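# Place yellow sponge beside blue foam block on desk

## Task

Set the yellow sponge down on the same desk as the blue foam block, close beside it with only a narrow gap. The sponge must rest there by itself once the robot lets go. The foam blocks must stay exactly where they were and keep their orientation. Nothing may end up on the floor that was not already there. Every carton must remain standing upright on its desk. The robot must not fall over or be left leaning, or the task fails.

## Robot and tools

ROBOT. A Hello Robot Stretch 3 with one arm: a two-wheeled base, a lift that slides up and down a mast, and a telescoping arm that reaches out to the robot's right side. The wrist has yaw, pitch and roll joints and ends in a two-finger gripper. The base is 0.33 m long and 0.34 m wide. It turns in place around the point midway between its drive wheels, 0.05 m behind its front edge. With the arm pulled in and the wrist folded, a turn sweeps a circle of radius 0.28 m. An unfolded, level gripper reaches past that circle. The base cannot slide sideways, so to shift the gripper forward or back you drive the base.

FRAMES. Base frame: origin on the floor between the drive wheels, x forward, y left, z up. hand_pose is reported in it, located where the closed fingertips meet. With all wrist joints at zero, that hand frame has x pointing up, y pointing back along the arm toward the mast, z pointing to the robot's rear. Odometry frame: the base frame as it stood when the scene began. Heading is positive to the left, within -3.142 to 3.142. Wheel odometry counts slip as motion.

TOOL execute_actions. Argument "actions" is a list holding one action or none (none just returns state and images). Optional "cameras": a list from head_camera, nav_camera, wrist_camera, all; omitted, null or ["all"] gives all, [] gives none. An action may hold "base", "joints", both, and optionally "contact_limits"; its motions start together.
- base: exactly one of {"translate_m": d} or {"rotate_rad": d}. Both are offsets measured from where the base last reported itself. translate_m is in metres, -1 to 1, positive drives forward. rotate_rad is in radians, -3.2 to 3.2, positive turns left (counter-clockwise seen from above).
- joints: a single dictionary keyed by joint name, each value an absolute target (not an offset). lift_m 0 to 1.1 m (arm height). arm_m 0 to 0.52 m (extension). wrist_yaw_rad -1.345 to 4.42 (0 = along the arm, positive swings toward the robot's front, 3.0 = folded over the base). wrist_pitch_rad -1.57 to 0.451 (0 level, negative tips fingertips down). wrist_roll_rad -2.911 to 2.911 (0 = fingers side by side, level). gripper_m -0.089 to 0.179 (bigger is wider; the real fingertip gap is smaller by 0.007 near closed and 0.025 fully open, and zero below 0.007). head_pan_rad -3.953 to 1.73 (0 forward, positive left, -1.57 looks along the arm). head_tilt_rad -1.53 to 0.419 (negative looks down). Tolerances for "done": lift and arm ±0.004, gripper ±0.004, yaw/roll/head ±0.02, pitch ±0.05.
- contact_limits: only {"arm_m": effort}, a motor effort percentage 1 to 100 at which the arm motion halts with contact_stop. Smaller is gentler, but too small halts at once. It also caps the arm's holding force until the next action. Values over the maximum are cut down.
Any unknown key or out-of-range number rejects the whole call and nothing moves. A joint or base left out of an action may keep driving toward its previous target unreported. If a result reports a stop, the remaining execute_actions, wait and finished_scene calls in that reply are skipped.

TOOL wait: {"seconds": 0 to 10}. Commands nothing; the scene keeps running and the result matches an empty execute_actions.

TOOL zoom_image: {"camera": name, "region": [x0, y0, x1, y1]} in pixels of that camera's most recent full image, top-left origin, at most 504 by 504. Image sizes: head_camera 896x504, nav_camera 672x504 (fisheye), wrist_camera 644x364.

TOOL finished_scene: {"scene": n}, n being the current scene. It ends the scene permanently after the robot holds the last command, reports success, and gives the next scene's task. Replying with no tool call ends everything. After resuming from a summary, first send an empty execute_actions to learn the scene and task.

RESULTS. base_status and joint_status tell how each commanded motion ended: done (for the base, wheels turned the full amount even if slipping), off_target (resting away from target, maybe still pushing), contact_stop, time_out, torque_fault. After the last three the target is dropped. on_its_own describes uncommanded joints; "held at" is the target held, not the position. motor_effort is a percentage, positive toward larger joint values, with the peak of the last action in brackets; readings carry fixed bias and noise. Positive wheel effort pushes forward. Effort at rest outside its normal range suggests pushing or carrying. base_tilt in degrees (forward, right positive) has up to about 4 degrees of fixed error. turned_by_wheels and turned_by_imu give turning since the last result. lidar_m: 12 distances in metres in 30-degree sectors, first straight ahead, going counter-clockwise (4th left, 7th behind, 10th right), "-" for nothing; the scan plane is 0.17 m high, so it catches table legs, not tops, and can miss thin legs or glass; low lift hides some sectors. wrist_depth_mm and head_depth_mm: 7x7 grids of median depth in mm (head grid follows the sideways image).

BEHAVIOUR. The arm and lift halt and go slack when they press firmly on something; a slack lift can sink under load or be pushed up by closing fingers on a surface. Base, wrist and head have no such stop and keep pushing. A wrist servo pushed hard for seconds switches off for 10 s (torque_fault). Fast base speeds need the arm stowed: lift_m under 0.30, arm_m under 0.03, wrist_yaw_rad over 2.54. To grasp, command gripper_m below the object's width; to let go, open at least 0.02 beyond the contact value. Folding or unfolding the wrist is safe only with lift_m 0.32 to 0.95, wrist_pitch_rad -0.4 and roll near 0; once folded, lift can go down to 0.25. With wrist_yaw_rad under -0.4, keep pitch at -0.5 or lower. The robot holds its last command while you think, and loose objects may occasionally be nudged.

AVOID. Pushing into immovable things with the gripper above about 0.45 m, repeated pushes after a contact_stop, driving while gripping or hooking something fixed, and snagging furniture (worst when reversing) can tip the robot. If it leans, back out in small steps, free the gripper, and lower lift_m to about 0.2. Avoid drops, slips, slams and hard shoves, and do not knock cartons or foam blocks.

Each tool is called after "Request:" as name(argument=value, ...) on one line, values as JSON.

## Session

Request:
execute_actions(actions=[])

Scene clock: 0.00 s.
base_odometry: x=+0.000 y=+0.000 heading=+0.000 (m, m, rad; odometry frame)
turned_by_wheels: +0.000 (rad since the last result)
turned_by_imu: +0.000 (rad since the last result)
base_tilt: forward=-1.8 right=+0.5 (deg)
lidar_m: 2.06 2.49 2.15 1.85 2.47 2.08 1.82 1.87 1.24 1.60 1.37 2.04
head_depth_mm: 1867 2319 2313 2358 2309 2342 2016 / 1884 2351 2383 2391 2374 2417 2080 / 1892 2410 2461 2428 1829 2474 2064 / 1647 2470 2480 2536 1859 2011 1972 / 1658 2535 2545 2527 1904 2547 1961 / 1724 2615 2579 2587 2557 2633 2049 / 1667 2675 2693 2710 2688 2706 2025
base_status: not commanded
joint_positions: lift_m=+0.465 arm_m=+0.000 wrist_yaw_rad=+3.081 wrist_pitch_rad=-0.609 wrist_roll_rad=-0.002 gripper_m=+0.037 head_pan_rad=+0.020 head_tilt_rad=-0.006
joint_status: not commanded
motor_effort: left_wheel=+0 right_wheel=+0 lift_m=+25 arm_m=+1 wrist_yaw_rad=+0 wrist_pitch_rad=+4 wrist_roll_rad=+0 gripper_m=-1 head_pan_rad=+0 head_tilt_rad=+2 (%)
hand_pose: x=-0.0093 y=+0.0514 z=+0.4373 quat_wxyz=(+0.233, +0.680, +0.192, +0.669) (m; base frame)
wrist_depth_mm: - - - - - - - / - - - - - - - / - - - - - 976 933 / 932 925 864 884 847 827 799 / 783 755 757 738 745 704 694 / 675 652 668 655 - 616 597 / 605 579 - - 554 549 534
pictures: head_camera (sideways: a quarter turn clockwise sets it upright), nav_camera (sideways: a quarter turn counterclockwise sets it upright), wrist_camera
Images, in order (width x height): head_camera 896x504, nav_camera 672x504, wrist_camera 644x364.

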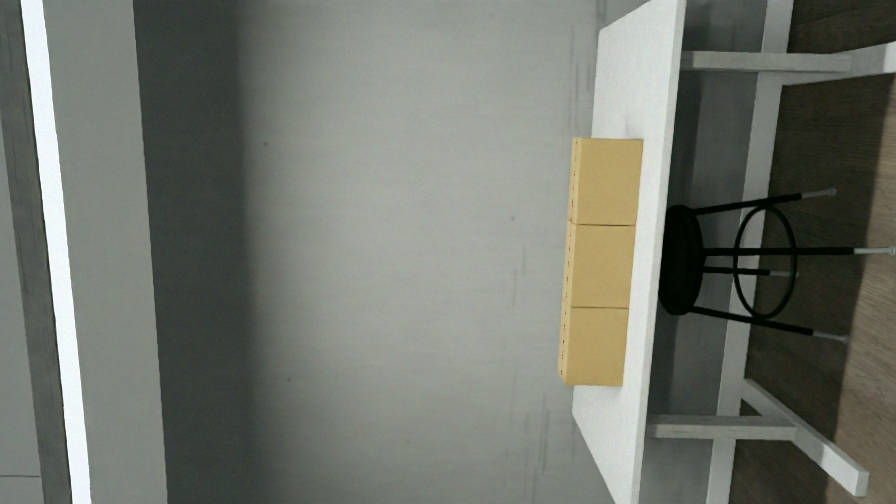

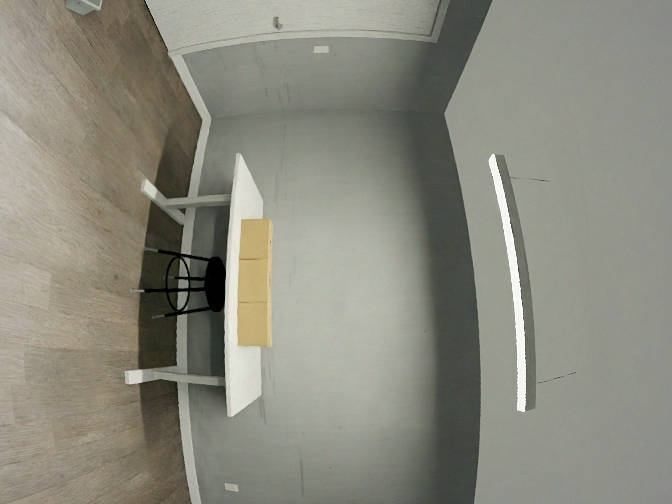

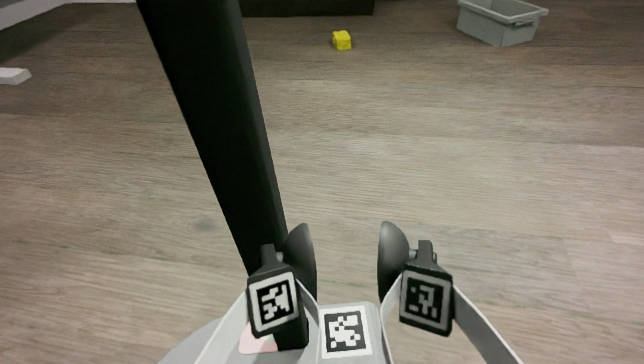

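Request:
execute_actions(actions=[{"joints":{"head_pan_rad":-2.0,"head_tilt_rad":-0.45,"wrist_pitch_rad":-0.4,"wrist_yaw_rad":2.95,"lift_m":0.29}}], cameras=["head_camera","nav_camera"])

Request:
execute_actions(actions=[{"base":{"rotate_rad":1.75},"joints":{"head_pan_rad":-0.3,"head_tilt_rad":-0.7}}], cameras=["head_camera","nav_camera"])

Scene clock: 2.90 s.
base_odometry: x=+0.000 y=+0.000 heading=+0.000 (m, m, rad; odometry frame)
turned_by_wheels: +0.000 (rad since the last result)
turned_by_imu: +0.000 (rad since the last result)
base_tilt: forward=-1.6 right=+0.5 (deg)
lidar_m: 2.06 2.49 2.16 1.85 2.47 2.08 1.82 1.86 1.24 1.60 1.37 2.04
head_depth_mm: 1481 1604 1743 1984 2100 1635 1325 / 1451 1576 1377 1926 2066 1619 1322 / 1406 1527 970 1395 1850 1594 1316 / 1373 1500 938 1795 1956 1598 1301 / 1342 1452 920 1755 1890 1586 1298 / 1308 1432 897 1711 1863 1577 1299 / 1286 1395 874 1658 1809 1567 1292
base_status: not commanded
joint_positions: lift_m=+0.290 arm_m=+0.000 wrist_yaw_rad=+2.953 wrist_pitch_rad=-0.421 wrist_roll_rad=-0.002 gripper_m=+0.037 head_pan_rad=-1.993 head_tilt_rad=-0.444
joint_status: all done
motor_effort: left_wheel=+0(0) right_wheel=+0(1) lift_m=+18(19) arm_m=+0(0) wrist_yaw_rad=-3(4) wrist_pitch_rad=+6(6) wrist_roll_rad=+0(0) gripper_m=-1(1) head_pan_rad=-4(56) head_tilt_rad=-2(26) (%)
hand_pose: x=+0.0207 y=+0.0755 z=+0.3024 quat_wxyz=(+0.212, +0.701, +0.082, +0.675) (m; base frame)
wrist_depth_mm: - - - - - - - / - - - - - - - / - - - - - 995 959 / 898 - 822 801 795 755 753 / 698 675 646 659 634 606 607 / 577 554 - 535 - 513 508 / 484 498 - - 444 442 441
pictures: head_camera (sideways: a quarter turn clockwise sets it upright), nav_camera (sideways: a quarter turn counterclockwise sets it upright)
Images, in order (width x height): head_camera 896x504, nav_camera 672x504.

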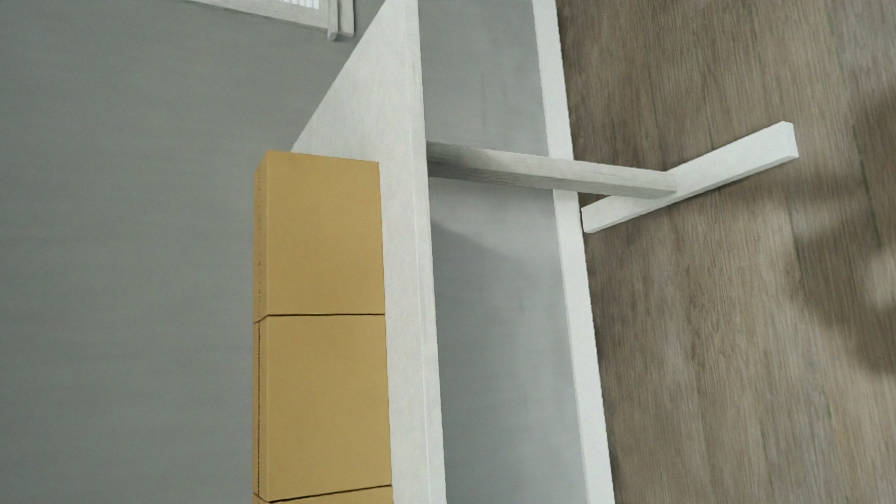

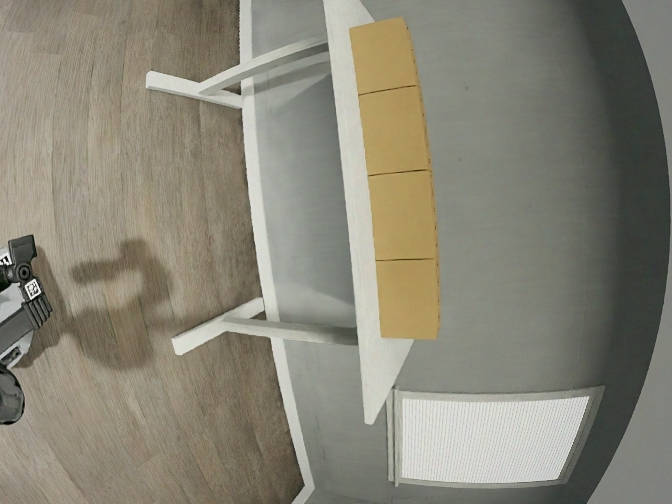

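Scene clock: 5.10 s.
base_odometry: x=+0.000 y=+0.000 heading=+1.750 (m, m, rad; odometry frame)
turned_by_wheels: +1.750 (rad since the last result)
turned_by_imu: +1.731 (rad since the last result)
base_tilt: forward=-1.9 right=+0.6 (deg)
lidar_m: 2.03 2.08 1.82 2.30 1.25 1.60 1.36 2.08 2.04 1.80 2.29 1.85
head_depth_mm: 1795 2018 2295 1962 1635 1357 1170 / 1811 2028 2349 1947 1625 1361 1163 / 1810 2045 2297 1978 1611 1351 1155 / 1810 1986 2287 1988 1596 1337 1154 / 1812 1980 2249 1969 1585 1329 1154 / 1803 1987 2257 1939 1576 1323 1144 / 1842 1951 2217 1928 1572 1321 1136
base_status: done
joint_positions: lift_m=+0.290 arm_m=+0.000 wrist_yaw_rad=+2.953 wrist_pitch_rad=-0.421 wrist_roll_rad=-0.002 gripper_m=+0.037 head_pan_rad=-0.307 head_tilt_rad=-0.692
joint_status: all done
motor_effort: left_wheel=-2(8) right_wheel=+2(9) lift_m=+18(18) arm_m=+0(0) wrist_yaw_rad=-3(2) wrist_pitch_rad=+6(6) wrist_roll_rad=+0(0) gripper_m=+0(1) head_pan_rad=+4(56) head_tilt_rad=-3(22) (%)
hand_pose: x=+0.0207 y=+0.0755 z=+0.3024 quat_wxyz=(+0.212, +0.701, +0.082, +0.675) (m; base frame)
wrist_depth_mm: - - - - - - - / - - - - - - - / - - - - - - 943 / 850 - 827 803 783 762 734 / 697 662 658 665 653 613 596 / 569 564 - 544 - 513 508 / 486 494 - - 447 446 440
pictures: head_camera (sideways: a quarter turn clockwise sets it upright), nav_camera (sideways: a quarter turn counterclockwise sets it upright)
Images, in order (width x height): head_camera 896x504, nav_camera 672x504.

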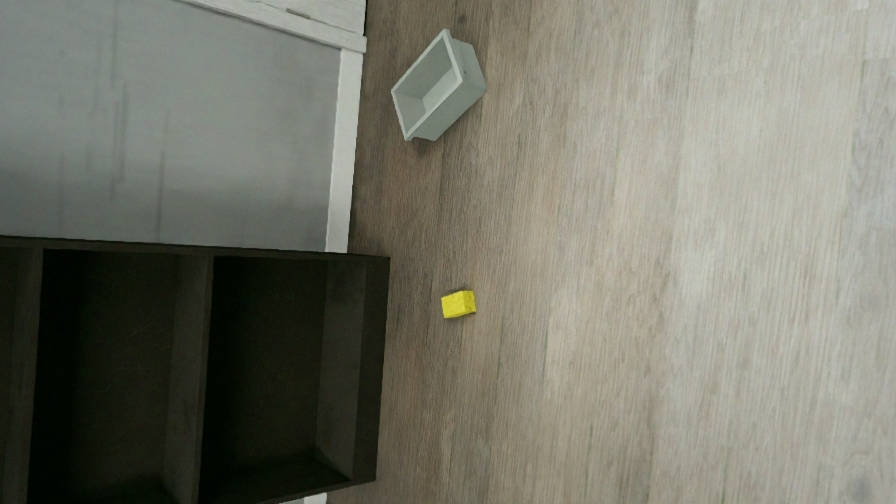

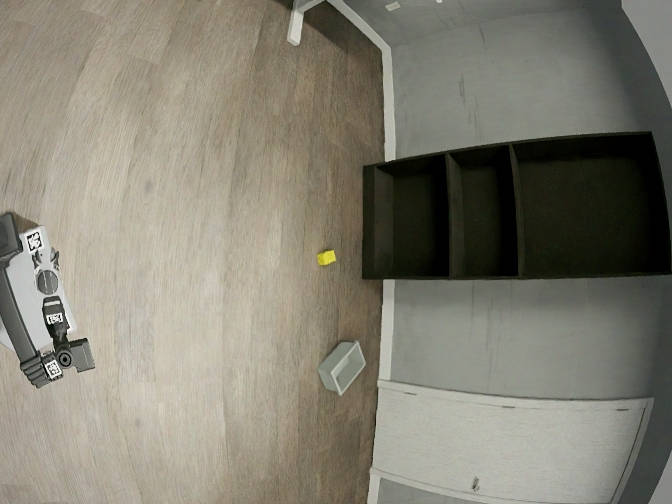

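Request:
execute_actions(actions=[{"base":{"translate_m":1.0},"joints":{"head_pan_rad":1.5,"head_tilt_rad":-0.4}}], cameras=["head_camera","nav_camera"])

Request:
execute_actions(actions=[{"base":{"translate_m":0.42}}], cameras=["head_camera","nav_camera"])

Request:
execute_actions(actions=[{"joints":{"lift_m":0.33,"wrist_yaw_rad":0,"gripper_m":0.13,"arm_m":0.2,"head_pan_rad":-1.5,"head_tilt_rad":-1.2}}], cameras=[])

Request:
execute_actions(actions=[{"joints":{"wrist_pitch_rad":-1.55,"lift_m":0.28}}], cameras=["head_camera","wrist_camera"])

Scene clock: 11.27 s.
base_odometry: x=-0.178 y=+0.984 heading=+1.750 (m, m, rad; odometry frame)
turned_by_wheels: +0.000 (rad since the last result)
turned_by_imu: -0.002 (rad since the last result)
base_tilt: forward=-1.7 right=+0.7 (deg)
lidar_m: 1.03 1.62 1.41 1.78 2.40 2.06 2.36 2.69 2.27 1.93 1.33 0.98
head_depth_mm: 1493 1605 1647 1454 1972 1680 1358 / 1516 1637 1445 1933 2045 1662 1356 / 1552 1695 1206 2010 2111 1661 1342 / 1603 1747 1237 2080 2184 1649 1336 / 1682 1795 1261 2146 2137 1653 1320 / 1730 1829 1315 2258 2135 1627 1317 / 1786 1918 1344 2281 1973 1623 1325
base_status: done
joint_positions: lift_m=+0.290 arm_m=+0.000 wrist_yaw_rad=+2.953 wrist_pitch_rad=-0.420 wrist_roll_rad=-0.002 gripper_m=+0.037 head_pan_rad=+1.493 head_tilt_rad=-0.409
joint_status: all done
motor_effort: left_wheel=-2(7) right_wheel=+1(7) lift_m=+18(18) arm_m=-1(1) wrist_yaw_rad=-1(3) wrist_pitch_rad=+6(6) wrist_roll_rad=+0(0) gripper_m=+0(0) head_pan_rad=+4(56) head_tilt_rad=+4(23) (%)
hand_pose: x=+0.0208 y=+0.0756 z=+0.3025 quat_wxyz=(+0.212, +0.702, +0.082, +0.675) (m; base frame)
wrist_depth_mm: - - - - - - - / - - - - - - - / - - - - - - 965 / 880 - 819 799 813 752 740 / 685 655 654 664 636 605 603 / 572 550 - 540 - 516 503 / 484 494 - - 449 445 434
pictures: head_camera (sideways: a quarter turn clockwise sets it upright), nav_camera (sideways: a quarter turn counterclockwise sets it upright)
Images, in order (width x height): head_camera 896x504, nav_camera 672x504.

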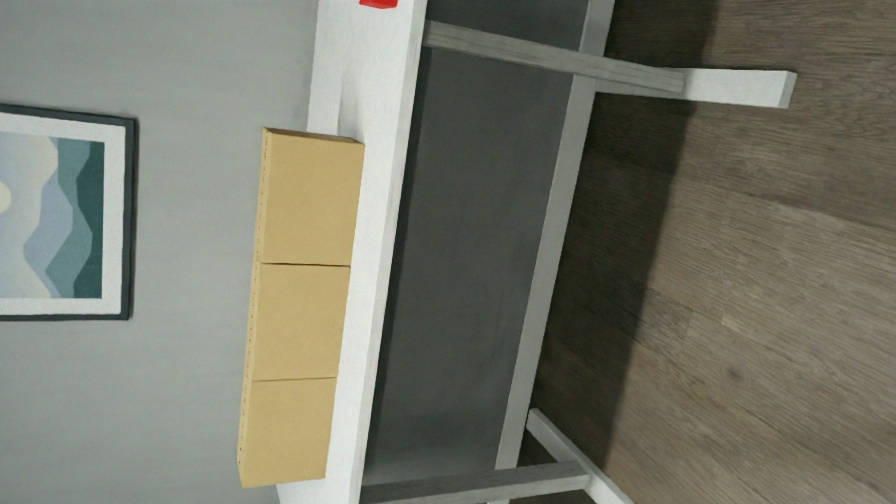

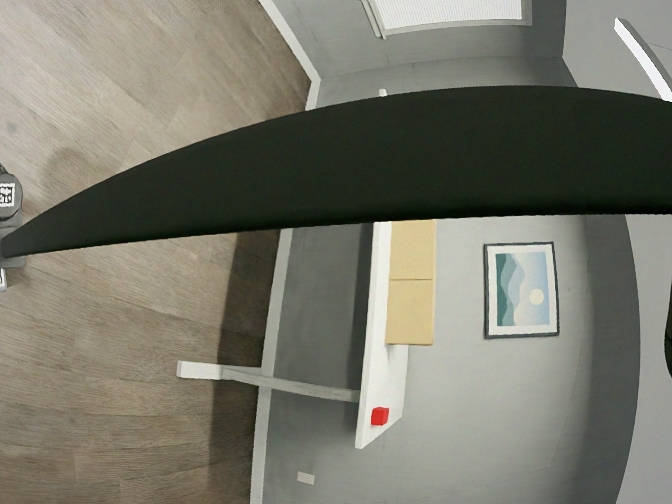

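Scene clock: 14.33 s.
base_odometry: x=-0.253 y=+1.397 heading=+1.750 (m, m, rad; odometry frame)
turned_by_wheels: +0.000 (rad since the last result)
turned_by_imu: -0.001 (rad since the last result)
base_tilt: forward=-1.7 right=+0.5 (deg)
lidar_m: 0.61 1.12 1.68 1.26 2.18 2.44 2.78 2.99 2.58 1.36 0.72 0.80
head_depth_mm: 1351 1437 1557 1677 1821 1687 1361 / 1394 1499 1596 1742 1911 1686 1342 / 1422 1530 1585 1746 1947 1664 1347 / 1479 1586 1558 1388 1972 1614 1343 / 1498 1639 1256 1940 2066 1645 1328 / 1543 1707 1135 2027 2150 1634 1329 / 1631 1745 1175 2133 2124 1621 1322
base_status: done
joint_positions: lift_m=+0.290 arm_m=+0.000 wrist_yaw_rad=+2.953 wrist_pitch_rad=-0.420 wrist_roll_rad=-0.002 gripper_m=+0.037 head_pan_rad=+1.493 head_tilt_rad=-0.409
joint_status: not commanded
motor_effort: left_wheel=-2(6) right_wheel=+1(6) lift_m=+18(18) arm_m=-1(0) wrist_yaw_rad=-3(1) wrist_pitch_rad=+6(6) wrist_roll_rad=+0(0) gripper_m=-1(0) head_pan_rad=+5(4) head_tilt_rad=+4(4) (%)
hand_pose: x=+0.0209 y=+0.0756 z=+0.3025 quat_wxyz=(+0.212, +0.702, +0.082, +0.675) (m; base frame)
wrist_depth_mm: - - - - - - - / - - - - - - - / - - - - - 998 949 / 863 - 824 844 773 766 729 / 695 667 668 651 647 618 601 / 574 557 - 525 - 514 503 / 491 487 - - 443 447 432
pictures: head_camera (sideways: a quarter turn clockwise sets it upright), nav_camera (sideways: a quarter turn counterclockwise sets it upright)
Images, in order (width x height): head_camera 896x504, nav_camera 672x504.

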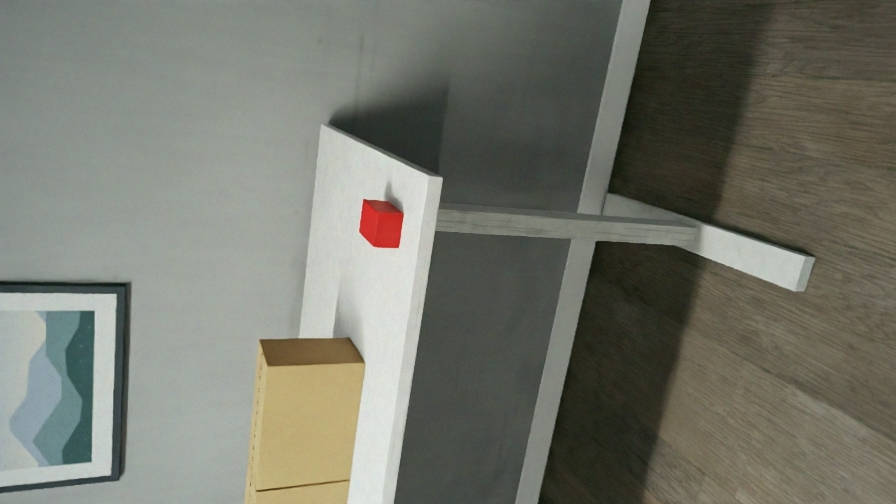

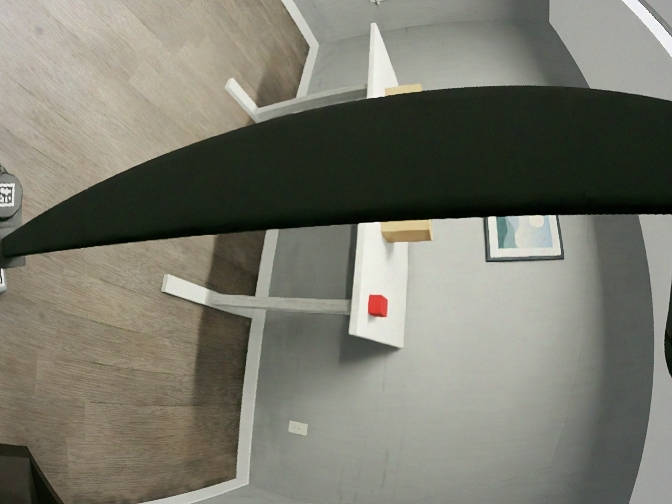

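Scene clock: 17.03 s.
base_odometry: x=-0.253 y=+1.397 heading=+1.750 (m, m, rad; odometry frame)
turned_by_wheels: +0.000 (rad since the last result)
turned_by_imu: +0.000 (rad since the last result)
base_tilt: forward=-1.9 right=+0.4 (deg)
lidar_m: 0.61 1.12 1.67 1.26 2.17 2.45 2.79 3.00 2.58 1.36 0.72 0.80
head_depth_mm: 1807 1648 1499 1388 1292 1198 1108 / 1812 1640 1491 1383 1281 1200 - / 1786 1582 1480 1388 1273 - - / 1768 1601 1482 1289 1280 - - / 1646 1593 1469 1354 1258 1168 1088 / 1395 1551 1465 1342 1248 1174 1090 / 1201 990 1274 1268 1237 1161 1090
base_status: not commanded
joint_positions: lift_m=+0.330 arm_m=+0.200 wrist_yaw_rad=+0.004 wrist_pitch_rad=-0.419 wrist_roll_rad=-0.002 gripper_m=+0.130 head_pan_rad=-1.493 head_tilt_rad=-1.186
joint_status: all done
motor_effort: left_wheel=-2(2) right_wheel=+2(1) lift_m=+30(31) arm_m=+6(7) wrist_yaw_rad=-3(2) wrist_pitch_rad=+5(5) wrist_roll_rad=+0(0) gripper_m=+0(100) head_pan_rad=-5(53) head_tilt_rad=-7(39) (%)
hand_pose: x=-0.0207 y=-0.5688 z=+0.3421 quat_wxyz=(+0.693, +0.149, -0.690, -0.146) (m; base frame)
wrist_depth_mm: 585 734 965 - - - - / 593 747 - - - - - / 610 771 - - - - - / 638 799 893 823 663 777 817 / 642 733 739 680 668 701 647 / 612 624 599 587 579 - 555 / 395 520 508 505 493 473 486
pictures: none
No camera images: the call's "cameras" was empty. Leave "cameras" out to get every camera's image.

Scene clock: 18.47 s.
base_odometry: x=-0.253 y=+1.397 heading=+1.750 (m, m, rad; odometry frame)
turned_by_wheels: +0.000 (rad since the last result)
turned_by_imu: +0.000 (rad since the last result)
base_tilt: forward=-1.6 right=+0.5 (deg)
lidar_m: 0.60 1.12 1.67 1.26 2.18 2.44 2.79 3.02 2.58 1.36 0.73 0.80
head_depth_mm: 1811 1651 1511 1384 1286 1195 1120 / 1816 1638 1480 1373 1271 1208 - / 1803 1588 1475 1393 1280 - - / 1773 1604 1478 1385 1281 - - / 1650 1598 1470 1352 1257 1165 1090 / 1404 1539 1448 1343 1253 1154 1086 / 1197 994 1266 1280 1238 1158 1093
base_status: not commanded
joint_positions: lift_m=+0.280 arm_m=+0.200 wrist_yaw_rad=+0.003 wrist_pitch_rad=-1.544 wrist_roll_rad=-0.002 gripper_m=+0.130 head_pan_rad=-1.493 head_tilt_rad=-1.186
joint_status: all done
motor_effort: left_wheel=-2(2) right_wheel=+2(2) lift_m=+18(26) arm_m=+6(6) wrist_yaw_rad=-2(3) wrist_pitch_rad=-2(5) wrist_roll_rad=+0(0) gripper_m=-1(1) head_pan_rad=-5(5) head_tilt_rad=-6(6) (%)
hand_pose: x=-0.0217 y=-0.3274 z=+0.1622 quat_wxyz=(+0.508, +0.494, -0.505, -0.492) (m; base frame)
wrist_depth_mm: 316 312 310 307 305 299 299 / 324 323 316 311 311 309 306 / 332 329 322 274 314 313 306 / 339 332 332 325 321 319 312 / 346 342 334 328 328 324 319 / 353 351 343 340 335 - 325 / 367 358 346 348 342 340 332
pictures: head_camera (sideways: a quarter turn clockwise sets it upright), wrist_camera
Images, in order (width x height): head_camera 896x504, wrist_camera 644x364.

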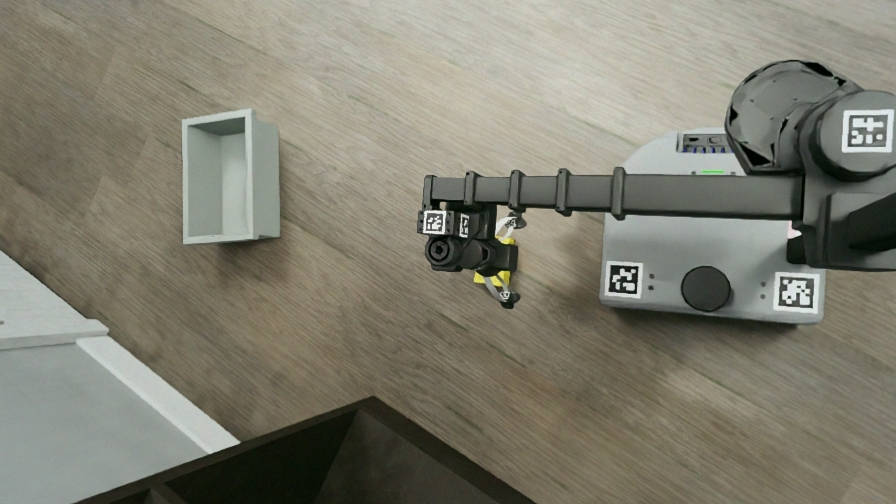

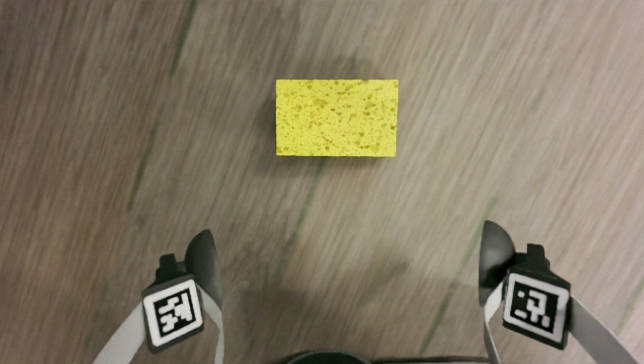

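Request:
execute_actions(actions=[{"joints":{"wrist_roll_rad":1.57,"lift_m":0.2,"arm_m":0.27}}], cameras=["wrist_camera"])

Scene clock: 20.67 s.
base_odometry: x=-0.253 y=+1.397 heading=+1.750 (m, m, rad; odometry frame)
turned_by_wheels: +0.000 (rad since the last result)
turned_by_imu: +0.000 (rad since the last result)
base_tilt: forward=-1.7 right=+0.5 (deg)
lidar_m: 0.60 1.12 1.67 1.26 2.17 2.45 2.79 3.00 2.58 1.36 0.72 0.80
head_depth_mm: 1828 1644 1502 1388 1286 1197 1123 / 1806 1643 1491 1383 1278 1201 1102 / 1785 1573 1472 1380 1277 - - / 1775 1612 1486 1345 1275 - - / 1655 1604 1463 1354 1256 1166 1098 / 1394 1553 1451 1343 1241 1175 1095 / 1199 994 1280 1268 1248 1157 1084
base_status: not commanded
joint_positions: lift_m=+0.200 arm_m=+0.270 wrist_yaw_rad=+0.003 wrist_pitch_rad=-1.545 wrist_roll_rad=+1.564 gripper_m=+0.130 head_pan_rad=-1.493 head_tilt_rad=-1.186
joint_status: all done
motor_effort: left_wheel=-2(2) right_wheel=+1(2) lift_m=+18(19) arm_m=+6(8) wrist_yaw_rad=-3(3) wrist_pitch_rad=-1(2) wrist_roll_rad=+3(3) gripper_m=+0(0) head_pan_rad=-5(4) head_tilt_rad=-7(6) (%)
hand_pose: x=-0.0216 y=-0.3968 z=+0.0822 quat_wxyz=(+0.004, +0.003, -0.716, -0.698) (m; base frame)
wrist_depth_mm: 238 236 231 228 223 220 216 / 244 241 236 233 227 225 221 / 250 246 243 239 235 229 227 / 259 253 247 198 238 235 231 / 265 259 253 204 243 240 237 / 273 265 261 207 251 - 241 / 277 273 267 261 255 251 247
pictures: wrist_camera
Images, in order (width x height): wrist_camera 644x364.

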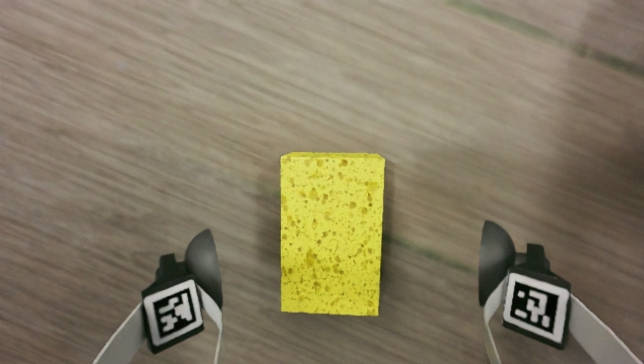

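Request:
execute_actions(actions=[{"joints":{"lift_m":0.148,"arm_m":0.282}}], cameras=[])

Request:
execute_actions(actions=[{"joints":{"gripper_m":0.03,"head_pan_rad":-2.6,"head_tilt_rad":-0.3}}])

Scene clock: 22.27 s.
base_odometry: x=-0.253 y=+1.397 heading=+1.750 (m, m, rad; odometry frame)
turned_by_wheels: +0.000 (rad since the last result)
turned_by_imu: +0.000 (rad since the last result)
base_tilt: forward=-1.8 right=+0.6 (deg)
lidar_m: 0.61 1.12 1.67 1.26 2.18 2.45 2.78 3.01 2.58 1.36 0.73 0.80
head_depth_mm: 1817 1642 1505 1394 1281 1198 1122 / 1821 1631 1495 1372 1273 1200 1112 / 1776 1576 1483 1358 1272 - - / 1786 1607 1467 1352 1273 - - / 1649 1599 1478 1346 1267 1167 1091 / 1401 1550 1448 1342 1249 1167 1098 / 1199 996 1270 1280 1238 1160 1081
base_status: not commanded
joint_positions: lift_m=+0.148 arm_m=+0.282 wrist_yaw_rad=+0.003 wrist_pitch_rad=-1.545 wrist_roll_rad=+1.564 gripper_m=+0.130 head_pan_rad=-1.493 head_tilt_rad=-1.186
joint_status: all done
motor_effort: left_wheel=-3(2) right_wheel=+1(2) lift_m=+18(18) arm_m=+6(6) wrist_yaw_rad=-2(3) wrist_pitch_rad=-1(2) wrist_roll_rad=+3(3) gripper_m=-1(1) head_pan_rad=-4(4) head_tilt_rad=-6(6) (%)
hand_pose: x=-0.0216 y=-0.4088 z=+0.0302 quat_wxyz=(+0.004, +0.003, -0.716, -0.698) (m; base frame)
wrist_depth_mm: 186 184 181 177 174 171 169 / 191 188 184 181 179 176 174 / 195 193 190 186 184 181 176 / 201 197 194 146 145 184 181 / 206 203 199 148 147 188 185 / 211 209 202 152 151 - 189 / 216 214 208 157 154 196 192
pictures: none
No camera images: the call's "cameras" was empty. Leave "cameras" out to get every camera's image.

Scene clock: 23.77 s.
base_odometry: x=-0.253 y=+1.397 heading=+1.750 (m, m, rad; odometry frame)
turned_by_wheels: +0.000 (rad since the last result)
turned_by_imu: +0.000 (rad since the last result)
base_tilt: forward=-1.8 right=+0.6 (deg)
lidar_m: 0.61 1.12 1.68 1.26 2.18 2.45 2.78 3.01 2.57 1.36 0.72 0.80
head_depth_mm: 3015 3125 3239 3316 2575 1860 1478 / 3309 3444 3640 3685 2546 1852 1451 / 3533 3846 4000 - 2542 1847 1450 / 3345 3553 3864 3836 2519 1851 1443 / 3075 3273 3411 3547 2493 1830 1440 / 2889 3072 3132 3388 2445 1790 1429 / 2697 2867 2914 3163 2453 1807 1431
base_status: not commanded
joint_positions: lift_m=+0.148 arm_m=+0.282 wrist_yaw_rad=+0.003 wrist_pitch_rad=-1.545 wrist_roll_rad=+1.564 gripper_m=+0.031 head_pan_rad=-2.593 head_tilt_rad=-0.310
joint_status: all done
motor_effort: left_wheel=-2(2) right_wheel=+2(1) lift_m=+18(19) arm_m=+6(6) wrist_yaw_rad=-2(3) wrist_pitch_rad=-2(2) wrist_roll_rad=+3(3) gripper_m=-17(100) head_pan_rad=-4(56) head_tilt_rad=+4(42) (%)
hand_pose: x=-0.0216 y=-0.4088 z=+0.0302 quat_wxyz=(+0.004, +0.003, -0.716, -0.698) (m; base frame)
wrist_depth_mm: 186 184 181 177 175 172 170 / 191 189 185 182 179 177 173 / 196 192 189 186 183 180 177 / 201 197 194 144 169 184 180 / 206 203 198 146 145 188 185 / 211 207 204 150 149 192 189 / 215 213 209 153 153 198 195
pictures: head_camera (sideways: a quarter turn clockwise sets it upright), nav_camera (sideways: a quarter turn counterclockwise sets it upright), wrist_camera
Images, in order (width x height): head_camera 896x504, nav_camera 672x504, wrist_camera 644x364.

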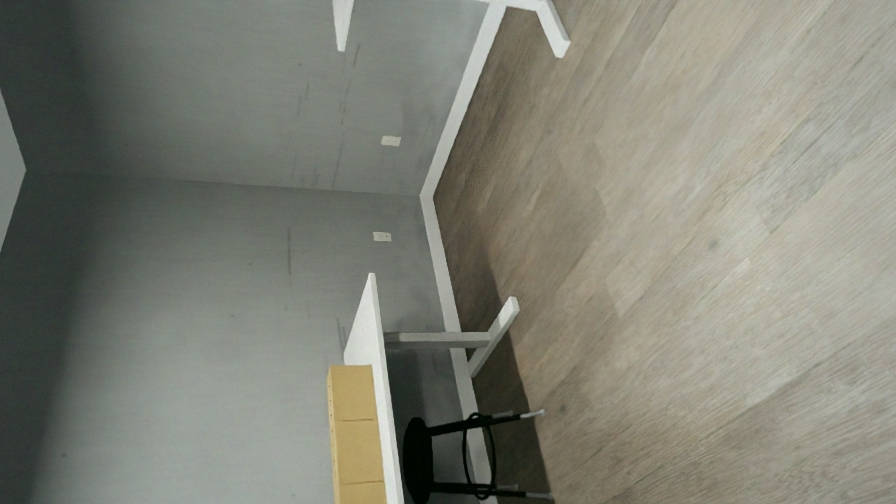

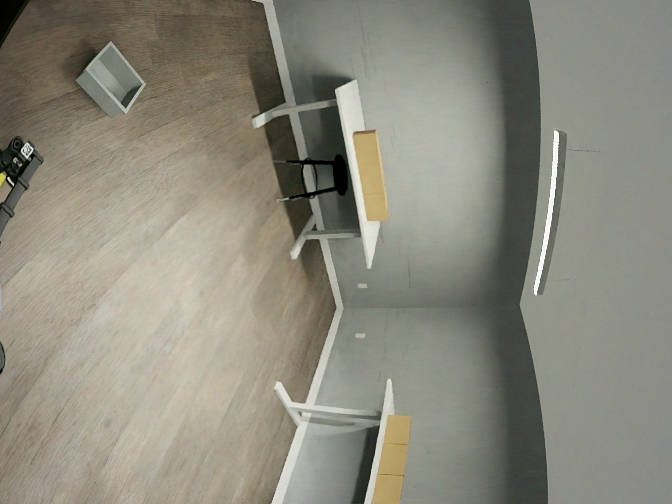

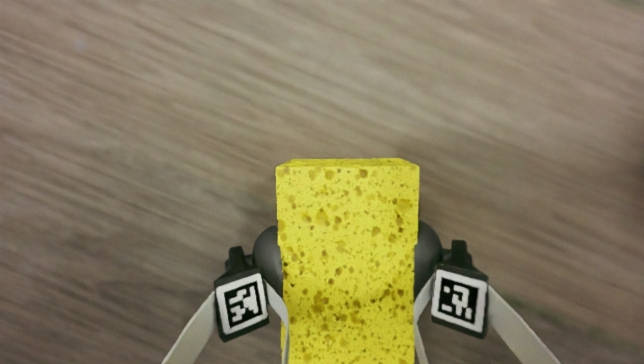

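Request:
execute_actions(actions=[{"base":{"rotate_rad":0.375},"joints":{"lift_m":0.33,"arm_m":0.0,"wrist_pitch_rad":-0.4,"wrist_roll_rad":0,"head_pan_rad":-3.1}}], cameras=["wrist_camera"])

Request:
execute_actions(actions=[{"joints":{"wrist_yaw_rad":2.9,"lift_m":0.295}}], cameras=["head_camera","wrist_camera"])

Scene clock: 28.73 s.
base_odometry: x=-0.253 y=+1.397 heading=+2.125 (m, m, rad; odometry frame)
turned_by_wheels: +0.375 (rad since the last result)
turned_by_imu: +0.372 (rad since the last result)
base_tilt: forward=-1.8 right=+0.6 (deg)
lidar_m: 1.01 1.68 1.26 1.93 2.89 2.44 3.00 2.56 1.64 0.72 0.80 0.60
head_depth_mm: 2780 2861 2697 3081 2579 1869 1465 / 2988 3108 3195 3446 2545 1837 1457 / 3316 3396 3611 3695 2519 1863 1444 / 3580 3732 - - 2508 1822 1445 / 3375 3619 3795 3889 2515 1813 1443 / 3164 3258 3464 3388 2465 1814 1432 / 2855 3016 3056 3291 2440 1804 1431
base_status: done
joint_positions: lift_m=+0.330 arm_m=+0.000 wrist_yaw_rad=+0.002 wrist_pitch_rad=-0.421 wrist_roll_rad=+0.005 gripper_m=+0.031 head_pan_rad=-3.093 head_tilt_rad=-0.310
joint_status: all done
motor_effort: left_wheel=-2(8) right_wheel=+2(5) lift_m=+31(32) arm_m=-6(7) wrist_yaw_rad=-2(3) wrist_pitch_rad=+6(6) wrist_roll_rad=-2(4) gripper_m=-17(18) head_pan_rad=-4(39) head_tilt_rad=+4(4) (%)
hand_pose: x=-0.0210 y=-0.3693 z=+0.3416 quat_wxyz=(+0.690, +0.148, -0.693, -0.148) (m; base frame)
wrist_depth_mm: 479 562 505 888 - - - / 507 583 571 966 - - - / 519 611 648 - - 862 845 / 542 641 681 144 170 753 688 / 557 585 581 146 145 667 658 / 489 481 503 150 148 557 548 / 418 446 495 154 152 473 472
pictures: wrist_camera
Images, in order (width x height): wrist_camera 644x364.

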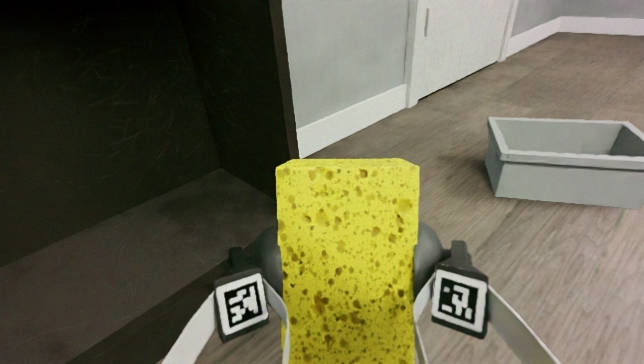

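Scene clock: 31.17 s.
base_odometry: x=-0.253 y=+1.397 heading=+2.125 (m, m, rad; odometry frame)
turned_by_wheels: +0.000 (rad since the last result)
turned_by_imu: +0.000 (rad since the last result)
base_tilt: forward=-1.7 right=+0.7 (deg)
lidar_m: 1.01 1.67 1.26 1.93 2.89 2.44 2.99 2.56 1.64 0.72 0.80 0.60
head_depth_mm: 2718 2911 2687 3086 2610 1866 1470 / 2982 3104 3239 3361 2564 1850 1454 / 3260 3426 3634 3697 2536 1823 1449 / 3561 3802 - - 2493 1820 1439 / 3388 3593 3785 3879 2500 1835 1432 / 3144 3224 3380 3390 2501 1809 1426 / 2870 3072 3065 3309 2449 1796 1436
base_status: not commanded
joint_positions: lift_m=+0.295 arm_m=+0.000 wrist_yaw_rad=+2.896 wrist_pitch_rad=-0.421 wrist_roll_rad=+0.005 gripper_m=+0.031 head_pan_rad=-3.093 head_tilt_rad=-0.310
joint_status: all done
motor_effort: left_wheel=-2(2) right_wheel=+1(2) lift_m=+18(26) arm_m=-5(6) wrist_yaw_rad=+3(3) wrist_pitch_rad=+5(6) wrist_roll_rad=-3(2) gripper_m=-17(18) head_pan_rad=-4(5) head_tilt_rad=+4(5) (%)
hand_pose: x=+0.0331 y=+0.0720 z=+0.3073 quat_wxyz=(+0.232, +0.706, +0.062, +0.667) (m; base frame)
wrist_depth_mm: - - - - - - - / - - - - - - - / - - - - - 977 960 / 912 - 835 144 169 746 726 / 722 - 701 146 145 618 598 / 581 565 - 150 148 520 511 / 501 493 - 154 153 450 439
pictures: head_camera (sideways: a quarter turn clockwise sets it upright), wrist_camera
Images, in order (width x height): head_camera 896x504, wrist_camera 644x364.

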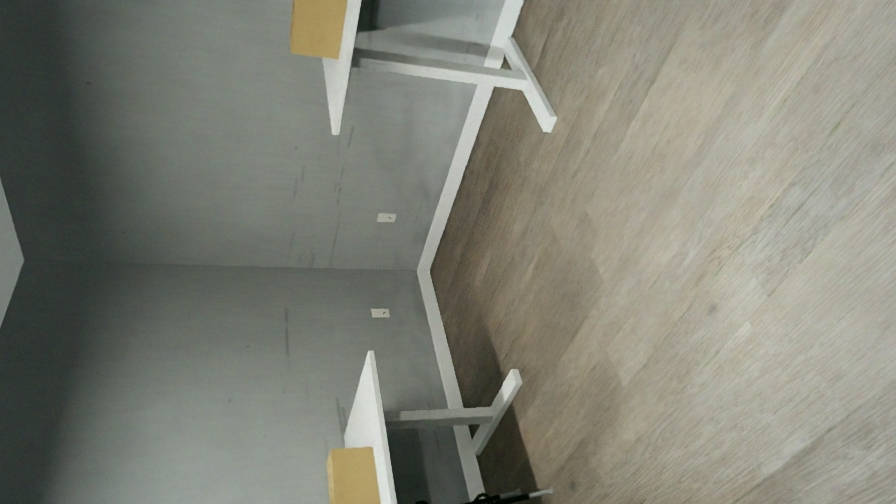

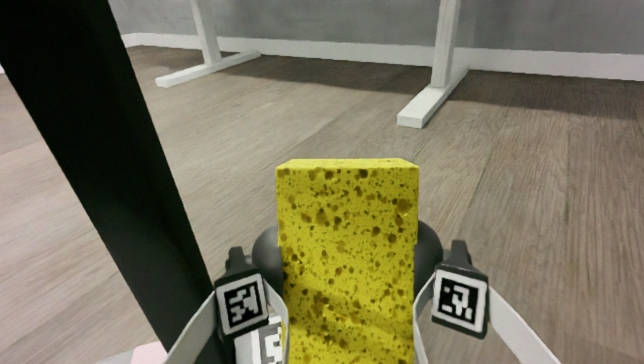

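Request:
execute_actions(actions=[{"base":{"translate_m":-1.0}}], cameras=[])

Request:
execute_actions(actions=[{"base":{"translate_m":-1.0},"joints":{"head_tilt_rad":-0.7}}], cameras=["nav_camera"])

Request:
execute_actions(actions=[{"base":{"translate_m":-0.85},"joints":{"head_pan_rad":-1.55,"head_tilt_rad":-0.6}}], cameras=["head_camera","nav_camera"])

Scene clock: 36.47 s.
base_odometry: x=+0.273 y=+0.547 heading=+2.125 (m, m, rad; odometry frame)
turned_by_wheels: +0.000 (rad since the last result)
turned_by_imu: +0.000 (rad since the last result)
base_tilt: forward=-1.8 right=+0.4 (deg)
lidar_m: 1.59 2.00 2.10 2.52 2.20 1.86 2.57 1.76 1.93 1.76 1.56 1.27
head_depth_mm: 2074 2173 2263 2392 2419 1819 1477 / 2280 2360 2499 2635 2570 1829 1452 / 2509 2574 2715 2917 2548 1856 1450 / 2697 2875 3035 3211 2492 1852 1447 / 2581 2764 2921 3072 2494 1827 1430 / 2375 2512 2681 2828 2492 1812 1440 / 2192 2291 2423 2086 2228 1798 1421
base_status: done
joint_positions: lift_m=+0.295 arm_m=+0.000 wrist_yaw_rad=+2.897 wrist_pitch_rad=-0.421 wrist_roll_rad=+0.005 gripper_m=+0.031 head_pan_rad=-3.093 head_tilt_rad=-0.309
joint_status: not commanded
motor_effort: left_wheel=-2(11) right_wheel=+2(4) lift_m=+18(18) arm_m=-5(5) wrist_yaw_rad=+2(3) wrist_pitch_rad=+6(6) wrist_roll_rad=-3(2) gripper_m=-17(17) head_pan_rad=-4(4) head_tilt_rad=+4(4) (%)
hand_pose: x=+0.0330 y=+0.0721 z=+0.3073 quat_wxyz=(+0.231, +0.706, +0.062, +0.667) (m; base frame)
wrist_depth_mm: - - - - - - - / - - - - - - - / - - - - - 995 957 / 876 - 859 144 169 754 739 / 708 - 690 146 145 621 599 / 591 557 - 149 148 523 502 / 495 494 - 154 153 441 438
pictures: none
No camera images: the call's "cameras" was empty. Leave "cameras" out to get every camera's image.

Scene clock: 41.40 s.
base_odometry: x=+0.799 y=-0.304 heading=+2.124 (m, m, rad; odometry frame)
turned_by_wheels: +0.000 (rad since the last result)
turned_by_imu: +0.000 (rad since the last result)
base_tilt: forward=-1.8 right=+0.6 (deg)
lidar_m: 2.56 2.90 2.67 1.70 1.07 1.51 1.77 1.18 1.02 1.60 2.23 2.18
head_depth_mm: 1405 1534 1701 1839 1635 1365 1164 / 1532 1680 1855 1933 1616 1356 1165 / 1696 1864 2077 1985 1609 1344 1167 / 1825 2065 2308 1955 1599 1335 1173 / 1759 1989 2260 1959 1587 1331 1151 / 1619 1799 2036 1934 1573 1318 1149 / 1509 1663 1859 1912 1557 1322 1141
base_status: done
joint_positions: lift_m=+0.295 arm_m=+0.000 wrist_yaw_rad=+2.897 wrist_pitch_rad=-0.421 wrist_roll_rad=+0.005 gripper_m=+0.031 head_pan_rad=-3.093 head_tilt_rad=-0.692
joint_status: all done
motor_effort: left_wheel=-2(12) right_wheel=+3(3) lift_m=+18(18) arm_m=-5(5) wrist_yaw_rad=+2(1) wrist_pitch_rad=+6(6) wrist_roll_rad=-3(2) gripper_m=-17(17) head_pan_rad=-5(4) head_tilt_rad=-3(26) (%)
hand_pose: x=+0.0329 y=+0.0721 z=+0.3073 quat_wxyz=(+0.231, +0.706, +0.062, +0.667) (m; base frame)
wrist_depth_mm: - - - - - - - / - - - - - - - / - - - - - - 947 / 850 - 843 143 170 763 740 / 690 - 698 147 144 625 615 / 575 555 - 149 148 535 505 / 488 491 - 154 153 442 442
pictures: nav_camera (sideways: a quarter turn counterclockwise sets it upright)
Images, in order (width x height): nav_camera 672x504.

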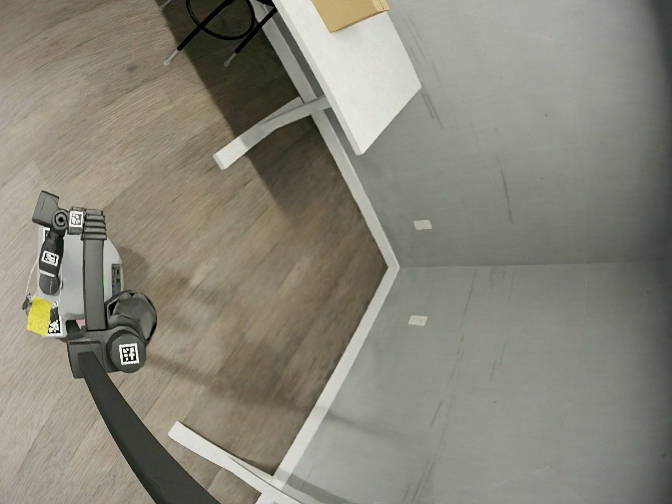

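Scene clock: 45.93 s.
base_odometry: x=+1.246 y=-1.027 heading=+2.124 (m, m, rad; odometry frame)
turned_by_wheels: +0.000 (rad since the last result)
turned_by_imu: +0.000 (rad since the last result)
base_tilt: forward=-1.7 right=+0.6 (deg)
lidar_m: 2.98 3.30 1.77 0.86 0.91 0.92 1.07 1.01 1.01 0.72 1.05 2.82
head_depth_mm: 919 991 1077 1133 1302 1398 1213 / 984 1075 1176 1000 1459 1421 1206 / 1076 1180 1268 992 1086 1381 1198 / 1180 1301 1357 981 785 1281 1191 / 1303 1466 1358 973 758 1303 1162 / 1466 1655 1339 919 753 1332 1187 / 1668 1830 910 895 797 1376 1187
base_status: done
joint_positions: lift_m=+0.295 arm_m=+0.000 wrist_yaw_rad=+2.897 wrist_pitch_rad=-0.421 wrist_roll_rad=+0.005 gripper_m=+0.031 head_pan_rad=-1.557 head_tilt_rad=-0.606
joint_status: all done
motor_effort: left_wheel=-2(11) right_wheel=+1(3) lift_m=+18(18) arm_m=-4(5) wrist_yaw_rad=+2(3) wrist_pitch_rad=+6(6) wrist_roll_rad=-3(3) gripper_m=-17(18) head_pan_rad=+4(54) head_tilt_rad=+3(12) (%)
hand_pose: x=+0.0329 y=+0.0721 z=+0.3073 quat_wxyz=(+0.231, +0.706, +0.062, +0.667) (m; base frame)
wrist_depth_mm: - 928 - - - - - / - - - - - - - / 741 - - - - 978 941 / 793 - 830 144 169 768 744 / 692 - 691 146 145 624 608 / 583 566 - 149 148 518 502 / 489 496 - 154 152 445 439
pictures: head_camera (sideways: a quarter turn clockwise sets it upright), nav_camera (sideways: a quarter turn counterclockwise sets it upright)
Images, in order (width x height): head_camera 896x504, nav_camera 672x504.

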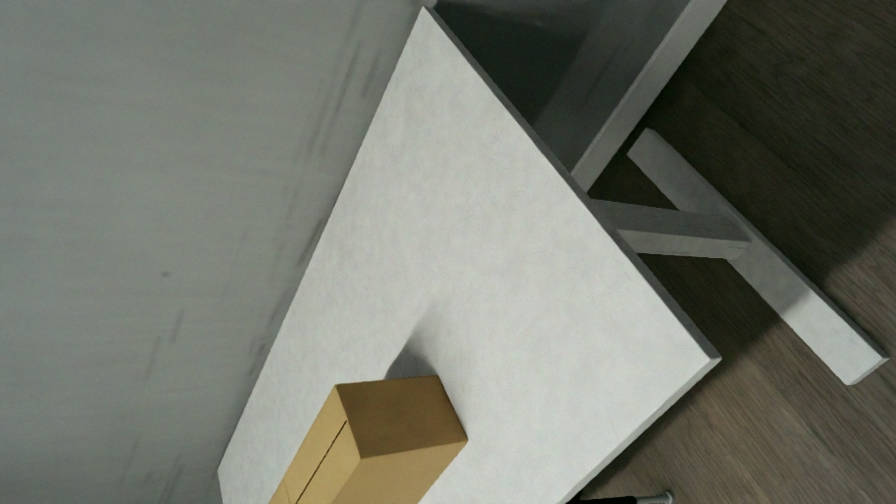

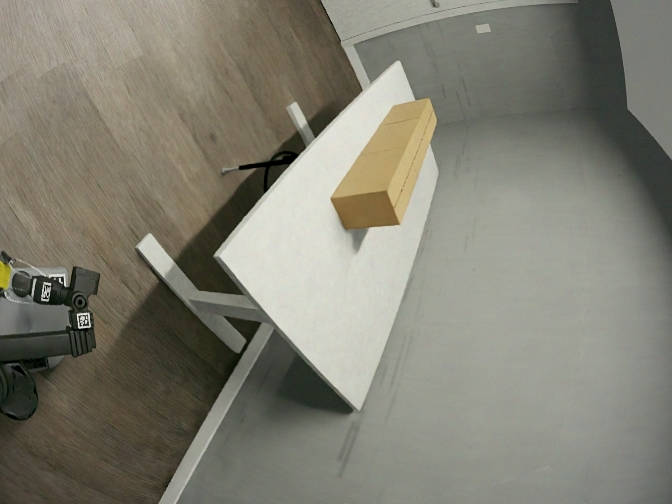

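Request:
execute_actions(actions=[{"joints":{"head_pan_rad":1.6,"head_tilt_rad":-0.5}}])

Scene clock: 49.10 s.
base_odometry: x=+1.246 y=-1.027 heading=+2.124 (m, m, rad; odometry frame)
turned_by_wheels: +0.000 (rad since the last result)
turned_by_imu: +0.000 (rad since the last result)
base_tilt: forward=-1.8 right=+0.4 (deg)
lidar_m: 2.99 3.31 1.78 0.86 0.91 0.92 1.07 1.01 1.02 0.72 1.05 2.82
head_depth_mm: 1547 1739 959 716 1963 1540 1275 / 1357 1526 1100 789 1931 1533 1248 / 1202 1348 1083 960 1102 1406 1271 / 1085 1203 1071 1499 1718 1435 1243 / 984 1081 1121 1328 1496 1498 1252 / 906 981 1067 1179 1318 1423 1243 / 836 900 973 1065 1174 1308 1261
base_status: not commanded
joint_positions: lift_m=+0.295 arm_m=+0.000 wrist_yaw_rad=+2.897 wrist_pitch_rad=-0.421 wrist_roll_rad=+0.005 gripper_m=+0.031 head_pan_rad=+1.593 head_tilt_rad=-0.507
joint_status: all done
motor_effort: left_wheel=-2(2) right_wheel=+2(2) lift_m=+19(18) arm_m=-5(6) wrist_yaw_rad=+3(2) wrist_pitch_rad=+6(6) wrist_roll_rad=-3(2) gripper_m=-17(18) head_pan_rad=+4(54) head_tilt_rad=+3(11) (%)
hand_pose: x=+0.0329 y=+0.0721 z=+0.3073 quat_wxyz=(+0.231, +0.706, +0.062, +0.667) (m; base frame)
wrist_depth_mm: - 937 - - - - - / - - - - - - - / 729 - - 997 - 997 966 / 802 - 848 144 169 750 748 / 691 - 678 146 145 619 610 / 578 555 - 149 148 519 509 / 489 490 - 153 151 440 442
pictures: head_camera (sideways: a quarter turn clockwise sets it upright), nav_camera (sideways: a quarter turn counterclockwise sets it upright), wrist_camera
Images, in order (width x height): head_camera 896x504, nav_camera 672x504, wrist_camera 644x364.

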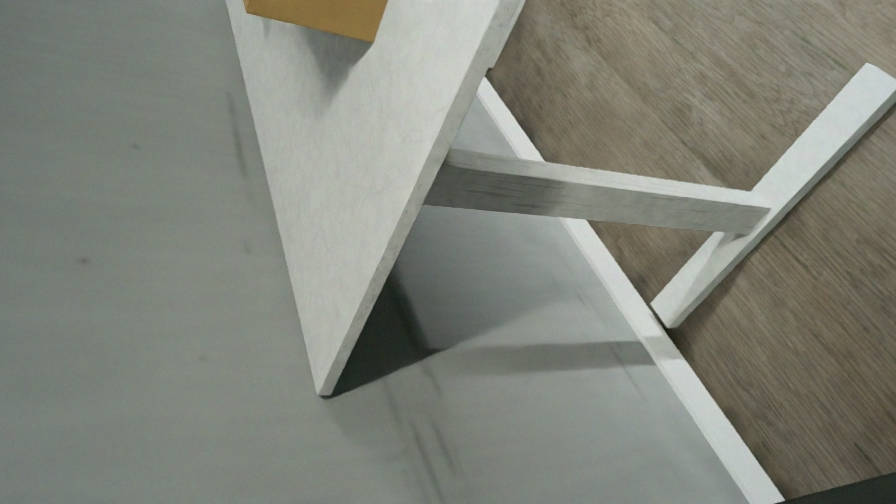

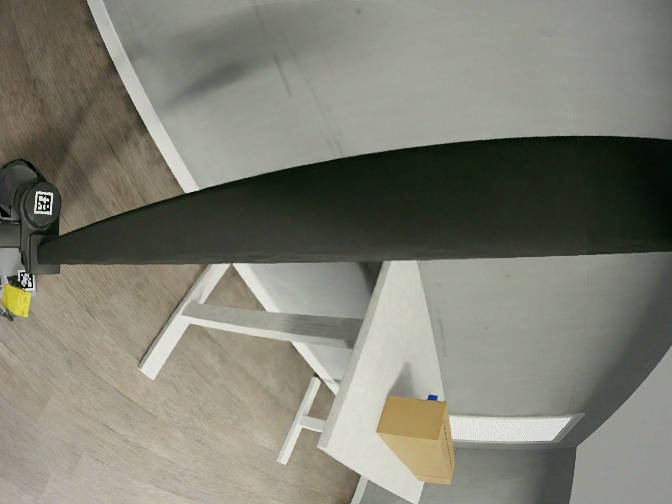

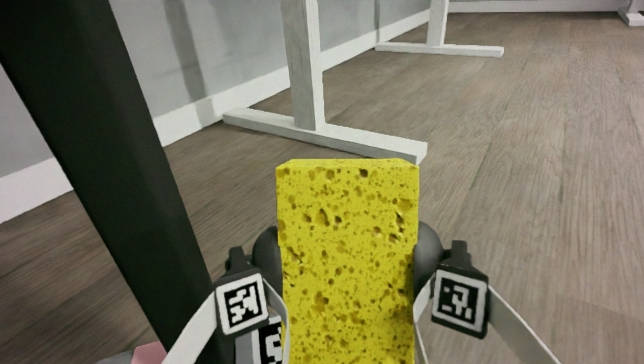

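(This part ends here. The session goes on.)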